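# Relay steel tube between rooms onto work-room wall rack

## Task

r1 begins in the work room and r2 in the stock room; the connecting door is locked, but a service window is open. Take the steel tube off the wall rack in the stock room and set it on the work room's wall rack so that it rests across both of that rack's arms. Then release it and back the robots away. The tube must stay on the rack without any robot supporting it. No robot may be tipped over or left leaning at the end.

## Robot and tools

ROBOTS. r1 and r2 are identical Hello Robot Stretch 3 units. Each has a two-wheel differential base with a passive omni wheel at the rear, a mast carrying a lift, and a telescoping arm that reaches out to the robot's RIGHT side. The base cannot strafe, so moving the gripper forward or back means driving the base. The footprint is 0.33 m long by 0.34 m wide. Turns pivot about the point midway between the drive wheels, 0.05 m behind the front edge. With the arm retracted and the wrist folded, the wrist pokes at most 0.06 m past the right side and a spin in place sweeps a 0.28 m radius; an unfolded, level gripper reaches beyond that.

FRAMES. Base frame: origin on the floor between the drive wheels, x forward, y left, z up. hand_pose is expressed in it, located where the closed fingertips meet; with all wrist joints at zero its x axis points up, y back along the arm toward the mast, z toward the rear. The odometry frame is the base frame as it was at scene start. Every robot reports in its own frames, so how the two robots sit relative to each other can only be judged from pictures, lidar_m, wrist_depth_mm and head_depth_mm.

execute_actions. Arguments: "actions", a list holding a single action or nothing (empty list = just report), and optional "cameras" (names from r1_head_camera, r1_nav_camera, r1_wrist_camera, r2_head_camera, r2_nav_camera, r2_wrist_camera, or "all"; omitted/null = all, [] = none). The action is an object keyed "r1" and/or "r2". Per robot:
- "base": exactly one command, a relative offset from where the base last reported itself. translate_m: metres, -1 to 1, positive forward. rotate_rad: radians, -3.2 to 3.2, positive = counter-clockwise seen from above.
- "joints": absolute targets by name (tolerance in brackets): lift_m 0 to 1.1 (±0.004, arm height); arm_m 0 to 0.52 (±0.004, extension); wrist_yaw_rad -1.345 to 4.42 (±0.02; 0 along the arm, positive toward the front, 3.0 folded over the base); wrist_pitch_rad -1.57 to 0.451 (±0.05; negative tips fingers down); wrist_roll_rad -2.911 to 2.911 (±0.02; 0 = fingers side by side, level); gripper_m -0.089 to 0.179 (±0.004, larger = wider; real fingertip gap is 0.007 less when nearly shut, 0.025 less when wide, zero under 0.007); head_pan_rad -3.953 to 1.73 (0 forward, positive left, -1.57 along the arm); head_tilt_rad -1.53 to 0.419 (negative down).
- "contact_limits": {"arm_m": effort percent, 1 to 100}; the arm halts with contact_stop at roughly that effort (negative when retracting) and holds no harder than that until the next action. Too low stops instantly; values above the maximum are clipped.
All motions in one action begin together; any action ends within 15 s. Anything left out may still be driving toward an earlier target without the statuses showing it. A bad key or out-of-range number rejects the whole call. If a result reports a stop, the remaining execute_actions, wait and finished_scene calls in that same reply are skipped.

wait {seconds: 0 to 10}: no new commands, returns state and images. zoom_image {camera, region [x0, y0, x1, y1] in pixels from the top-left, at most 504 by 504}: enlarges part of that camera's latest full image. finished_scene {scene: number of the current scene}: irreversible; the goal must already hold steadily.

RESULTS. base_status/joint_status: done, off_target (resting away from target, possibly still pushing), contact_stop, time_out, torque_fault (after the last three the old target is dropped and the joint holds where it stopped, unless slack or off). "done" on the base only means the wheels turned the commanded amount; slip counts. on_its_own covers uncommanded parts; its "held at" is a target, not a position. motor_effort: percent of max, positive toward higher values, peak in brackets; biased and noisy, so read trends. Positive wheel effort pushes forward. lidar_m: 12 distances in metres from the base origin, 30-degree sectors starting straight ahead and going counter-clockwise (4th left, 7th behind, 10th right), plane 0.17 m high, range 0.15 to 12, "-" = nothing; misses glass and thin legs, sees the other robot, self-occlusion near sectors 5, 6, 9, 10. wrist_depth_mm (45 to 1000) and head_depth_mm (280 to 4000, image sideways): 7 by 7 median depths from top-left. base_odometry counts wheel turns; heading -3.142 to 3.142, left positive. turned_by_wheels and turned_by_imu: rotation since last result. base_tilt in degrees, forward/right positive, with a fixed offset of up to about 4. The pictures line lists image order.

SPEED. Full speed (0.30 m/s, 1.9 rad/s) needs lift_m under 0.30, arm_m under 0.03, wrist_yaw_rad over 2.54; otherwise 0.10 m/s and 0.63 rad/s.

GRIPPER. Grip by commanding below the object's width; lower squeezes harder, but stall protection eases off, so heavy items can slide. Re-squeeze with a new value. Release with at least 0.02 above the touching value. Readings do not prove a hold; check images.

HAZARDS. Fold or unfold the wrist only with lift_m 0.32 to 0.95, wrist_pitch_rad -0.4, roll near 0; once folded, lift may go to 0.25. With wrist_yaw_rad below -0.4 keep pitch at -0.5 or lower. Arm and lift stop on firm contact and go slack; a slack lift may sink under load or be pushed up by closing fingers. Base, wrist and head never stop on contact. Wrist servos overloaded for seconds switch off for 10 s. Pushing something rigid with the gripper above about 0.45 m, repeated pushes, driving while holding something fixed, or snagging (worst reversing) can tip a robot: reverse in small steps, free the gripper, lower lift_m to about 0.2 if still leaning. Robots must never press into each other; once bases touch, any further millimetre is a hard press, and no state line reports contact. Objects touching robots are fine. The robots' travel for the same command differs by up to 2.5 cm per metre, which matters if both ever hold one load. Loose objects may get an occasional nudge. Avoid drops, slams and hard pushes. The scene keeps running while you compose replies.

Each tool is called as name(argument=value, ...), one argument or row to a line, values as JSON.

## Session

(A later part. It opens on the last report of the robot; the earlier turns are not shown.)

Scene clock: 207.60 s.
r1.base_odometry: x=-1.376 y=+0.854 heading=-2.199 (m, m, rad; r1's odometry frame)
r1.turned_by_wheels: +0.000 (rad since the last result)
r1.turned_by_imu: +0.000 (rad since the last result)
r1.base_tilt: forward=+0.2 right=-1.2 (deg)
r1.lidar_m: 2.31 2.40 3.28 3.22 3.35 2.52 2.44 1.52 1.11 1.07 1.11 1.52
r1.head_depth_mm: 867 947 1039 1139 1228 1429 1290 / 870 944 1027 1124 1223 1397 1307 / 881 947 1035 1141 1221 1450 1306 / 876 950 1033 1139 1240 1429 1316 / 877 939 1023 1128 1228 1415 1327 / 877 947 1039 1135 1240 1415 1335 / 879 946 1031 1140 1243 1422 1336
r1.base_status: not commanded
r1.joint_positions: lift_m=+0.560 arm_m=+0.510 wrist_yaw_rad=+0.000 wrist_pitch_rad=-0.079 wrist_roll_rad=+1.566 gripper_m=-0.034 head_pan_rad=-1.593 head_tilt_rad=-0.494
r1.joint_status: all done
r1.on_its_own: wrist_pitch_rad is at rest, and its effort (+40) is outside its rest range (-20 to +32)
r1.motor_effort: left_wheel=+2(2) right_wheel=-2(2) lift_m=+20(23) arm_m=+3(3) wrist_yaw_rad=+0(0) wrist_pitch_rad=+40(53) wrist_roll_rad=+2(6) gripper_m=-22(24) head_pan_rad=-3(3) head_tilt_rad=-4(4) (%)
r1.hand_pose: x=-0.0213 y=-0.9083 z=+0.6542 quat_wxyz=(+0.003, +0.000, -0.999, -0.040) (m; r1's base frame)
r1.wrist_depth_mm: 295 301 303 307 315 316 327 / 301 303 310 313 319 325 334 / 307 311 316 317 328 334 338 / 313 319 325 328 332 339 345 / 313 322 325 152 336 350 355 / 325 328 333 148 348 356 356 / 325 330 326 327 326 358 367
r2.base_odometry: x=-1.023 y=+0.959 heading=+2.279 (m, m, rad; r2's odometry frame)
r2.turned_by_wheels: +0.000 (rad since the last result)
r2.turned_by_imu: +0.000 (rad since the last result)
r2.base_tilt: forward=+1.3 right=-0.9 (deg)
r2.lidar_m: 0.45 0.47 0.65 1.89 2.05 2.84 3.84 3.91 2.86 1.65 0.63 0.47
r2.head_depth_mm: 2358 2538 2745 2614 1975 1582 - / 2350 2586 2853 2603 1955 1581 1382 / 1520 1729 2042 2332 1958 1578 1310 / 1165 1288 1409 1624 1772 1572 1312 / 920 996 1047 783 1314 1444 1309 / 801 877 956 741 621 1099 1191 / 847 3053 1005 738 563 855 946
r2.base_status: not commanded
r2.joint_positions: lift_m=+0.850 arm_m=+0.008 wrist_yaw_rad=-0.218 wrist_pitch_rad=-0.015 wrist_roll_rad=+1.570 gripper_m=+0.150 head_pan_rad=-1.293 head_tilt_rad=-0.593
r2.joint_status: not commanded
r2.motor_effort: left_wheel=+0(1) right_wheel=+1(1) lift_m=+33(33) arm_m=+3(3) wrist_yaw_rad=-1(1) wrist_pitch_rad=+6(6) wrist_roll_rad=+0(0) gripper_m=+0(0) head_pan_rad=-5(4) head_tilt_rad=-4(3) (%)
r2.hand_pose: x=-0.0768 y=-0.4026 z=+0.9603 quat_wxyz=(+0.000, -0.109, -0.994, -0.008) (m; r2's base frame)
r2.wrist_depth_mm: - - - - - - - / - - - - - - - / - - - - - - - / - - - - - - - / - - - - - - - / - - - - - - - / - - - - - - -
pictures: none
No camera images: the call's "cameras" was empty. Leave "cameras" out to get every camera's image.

execute_actions(
  actions=[
    {"r1":{"joints":{"lift_m":0.545,"gripper_m":0.11}}},
  ],
  cameras=[],
)

execute_actions(
  actions=[
    {"r1":{"joints":{"arm_m":0}}},
  ],
  cameras=["r1_nav_camera"],
)

finished_scene(
  scene=1,
)

Scene clock: 212.57 s.
r1.base_odometry: x=-1.376 y=+0.854 heading=-2.199 (m, m, rad; r1's odometry frame)
r1.turned_by_wheels: +0.000 (rad since the last result)
r1.turned_by_imu: +0.001 (rad since the last result)
r1.base_tilt: forward=+0.3 right=-1.2 (deg)
r1.lidar_m: 2.31 2.39 3.28 3.22 3.34 2.52 2.43 1.52 1.11 1.07 1.11 1.52
r1.head_depth_mm: 866 948 1032 1137 1221 1426 1295 / 882 948 1025 1124 1247 1392 1331 / 878 952 1033 1140 1230 1461 1307 / 876 951 1038 1140 1246 1433 1311 / 880 939 1022 1124 1222 1423 1320 / 874 951 1033 1134 1262 1416 1336 / 879 952 1035 1143 1242 1422 1340
r1.base_status: not commanded
r1.joint_positions: lift_m=+0.545 arm_m=+0.510 wrist_yaw_rad=-0.001 wrist_pitch_rad=-0.025 wrist_roll_rad=+1.566 gripper_m=+0.110 head_pan_rad=-1.593 head_tilt_rad=-0.494
r1.joint_status: all done
r1.motor_effort: left_wheel=+2(2) right_wheel=-2(2) lift_m=+18(20) arm_m=+2(3) wrist_yaw_rad=+0(0) wrist_pitch_rad=+12(40) wrist_roll_rad=+2(2) gripper_m=+1(82) head_pan_rad=-2(2) head_tilt_rad=-4(3) (%)
r1.hand_pose: x=-0.0215 y=-0.9103 z=+0.6531 quat_wxyz=(+0.003, +0.000, -1.000, -0.013) (m; r1's base frame)
r1.wrist_depth_mm: 308 304 307 306 309 310 305 / 315 317 314 310 313 314 314 / 319 315 319 317 318 316 319 / 327 324 322 326 327 327 325 / 331 327 328 331 331 329 333 / 337 336 337 334 337 337 341 / 338 328 343 314 342 329 348
r2.base_odometry: x=-1.023 y=+0.959 heading=+2.279 (m, m, rad; r2's odometry frame)
r2.turned_by_wheels: +0.000 (rad since the last result)
r2.turned_by_imu: +0.000 (rad since the last result)
r2.base_tilt: forward=+1.3 right=-0.9 (deg)
r2.lidar_m: 0.45 0.47 0.65 1.88 2.05 2.84 3.84 3.89 2.86 1.65 0.63 0.47
r2.head_depth_mm: 2348 2544 2747 2599 1964 1584 - / 2334 2608 2849 2582 1958 1584 1384 / 1514 1731 2030 2297 1954 1577 1317 / 1169 1289 1407 1628 1771 1566 1314 / 923 997 1044 783 1314 1447 1310 / 803 879 951 741 622 1099 1192 / 844 3077 1005 740 563 855 943
r2.base_status: not commanded
r2.joint_positions: lift_m=+0.850 arm_m=+0.008 wrist_yaw_rad=-0.218 wrist_pitch_rad=-0.015 wrist_roll_rad=+1.570 gripper_m=+0.150 head_pan_rad=-1.293 head_tilt_rad=-0.593
r2.joint_status: not commanded
r2.motor_effort: left_wheel=+0(0) right_wheel=+1(1) lift_m=+33(33) arm_m=+3(3) wrist_yaw_rad=-1(1) wrist_pitch_rad=+6(6) wrist_roll_rad=-1(0) gripper_m=+0(0) head_pan_rad=-5(4) head_tilt_rad=-3(3) (%)
r2.hand_pose: x=-0.0768 y=-0.4026 z=+0.9603 quat_wxyz=(+0.000, -0.109, -0.994, -0.008) (m; r2's base frame)
r2.wrist_depth_mm: - - - - - - - / - - - - - - - / - - - - - - - / - - - - - - - / - - - - - - - / - - - - - - - / - - - - - - -
pictures: none
No camera images: the call's "cameras" was empty. Leave "cameras" out to get every camera's image.

Scene clock: 217.50 s.
r1.base_odometry: x=-1.376 y=+0.854 heading=-2.199 (m, m, rad; r1's odometry frame)
r1.turned_by_wheels: +0.000 (rad since the last result)
r1.turned_by_imu: +0.001 (rad since the last result)
r1.base_tilt: forward=+0.3 right=-1.3 (deg)
r1.lidar_m: 2.30 2.39 3.27 3.23 3.35 2.54 2.44 1.52 1.11 1.07 1.11 1.52
r1.head_depth_mm: 867 947 1040 1136 1230 1416 1296 / 879 947 1022 1124 1243 1414 1304 / 881 957 1035 1140 1239 1419 1338 / 885 947 1038 1140 1243 1419 1316 / 883 940 1020 1121 1218 1418 1332 / 883 949 1036 1139 1267 1415 1337 / 877 947 1033 1138 1234 1423 1353
r1.base_status: not commanded
r1.joint_positions: lift_m=+0.545 arm_m=+0.001 wrist_yaw_rad=-0.001 wrist_pitch_rad=-0.023 wrist_roll_rad=+1.566 gripper_m=+0.110 head_pan_rad=-1.593 head_tilt_rad=-0.494
r1.joint_status: all done
r1.motor_effort: left_wheel=+1(1) right_wheel=-2(2) lift_m=+18(18) arm_m=-3(6) wrist_yaw_rad=+0(0) wrist_pitch_rad=+12(12) wrist_roll_rad=+2(2) gripper_m=+1(1) head_pan_rad=-3(3) head_tilt_rad=-3(3) (%)
r1.hand_pose: x=-0.0215 y=-0.4016 z=+0.6534 quat_wxyz=(+0.003, +0.000, -1.000, -0.012) (m; r1's base frame)
r1.wrist_depth_mm: 812 801 810 803 802 802 795 / 820 799 814 809 819 831 780 / 845 824 825 831 827 854 795 / 845 861 889 847 881 829 788 / 864 877 870 874 868 864 768 / 886 871 871 864 889 862 800 / 917 901 915 889 895 920 783
r2.base_odometry: x=-1.023 y=+0.959 heading=+2.279 (m, m, rad; r2's odometry frame)
r2.turned_by_wheels: +0.000 (rad since the last result)
r2.turned_by_imu: +0.000 (rad since the last result)
r2.base_tilt: forward=+1.3 right=-0.9 (deg)
r2.lidar_m: 0.45 0.47 0.65 1.88 2.05 2.84 3.84 3.92 2.87 1.65 0.63 0.46
r2.head_depth_mm: 2348 2550 2777 2605 1979 1588 - / 2341 2598 2874 2602 1963 1580 1386 / 1523 1738 2027 2322 1977 1581 1310 / 1168 1294 1411 1619 1777 1570 1308 / 924 998 1047 780 1313 1442 1307 / 803 878 954 740 621 1103 1188 / 845 3074 1010 739 563 857 948
r2.base_status: not commanded
r2.joint_positions: lift_m=+0.850 arm_m=+0.008 wrist_yaw_rad=-0.218 wrist_pitch_rad=-0.015 wrist_roll_rad=+1.570 gripper_m=+0.150 head_pan_rad=-1.293 head_tilt_rad=-0.593
r2.joint_status: not commanded
r2.motor_effort: left_wheel=+0(1) right_wheel=+1(1) lift_m=+32(33) arm_m=+3(2) wrist_yaw_rad=-1(1) wrist_pitch_rad=+6(6) wrist_roll_rad=+0(0) gripper_m=+1(0) head_pan_rad=-4(4) head_tilt_rad=-3(3) (%)
r2.hand_pose: x=-0.0768 y=-0.4026 z=+0.9603 quat_wxyz=(+0.000, -0.109, -0.994, -0.008) (m; r2's base frame)
r2.wrist_depth_mm: - - - - - - - / - - - - - - - / - - - - - - - / - - - - - - - / - - - - - - - / - - - - - - - / - - - - - - -
pictures: r1_nav_camera (sideways: a quarter turn counterclockwise sets it upright)
camera_calibration (this result's frames):
r1_nav_camera: T_world_to_cam=[[0.00734528, -0.480846, 0.876775, -1.09584], [-0.999737, -0.0225795, -0.00400774, 0.0604516], [0.0217242, -0.876515, -0.480885, 0.584305], [0, 0, 0, 1]] pos_world=[0.0557914, -0.0134128, 1.24203]
Images, in order (width x height): r1_nav_camera 672x504.

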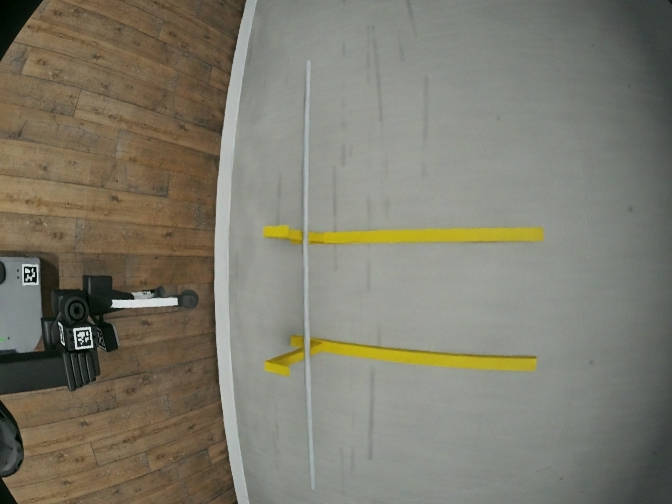

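The scene is finished: the task was done.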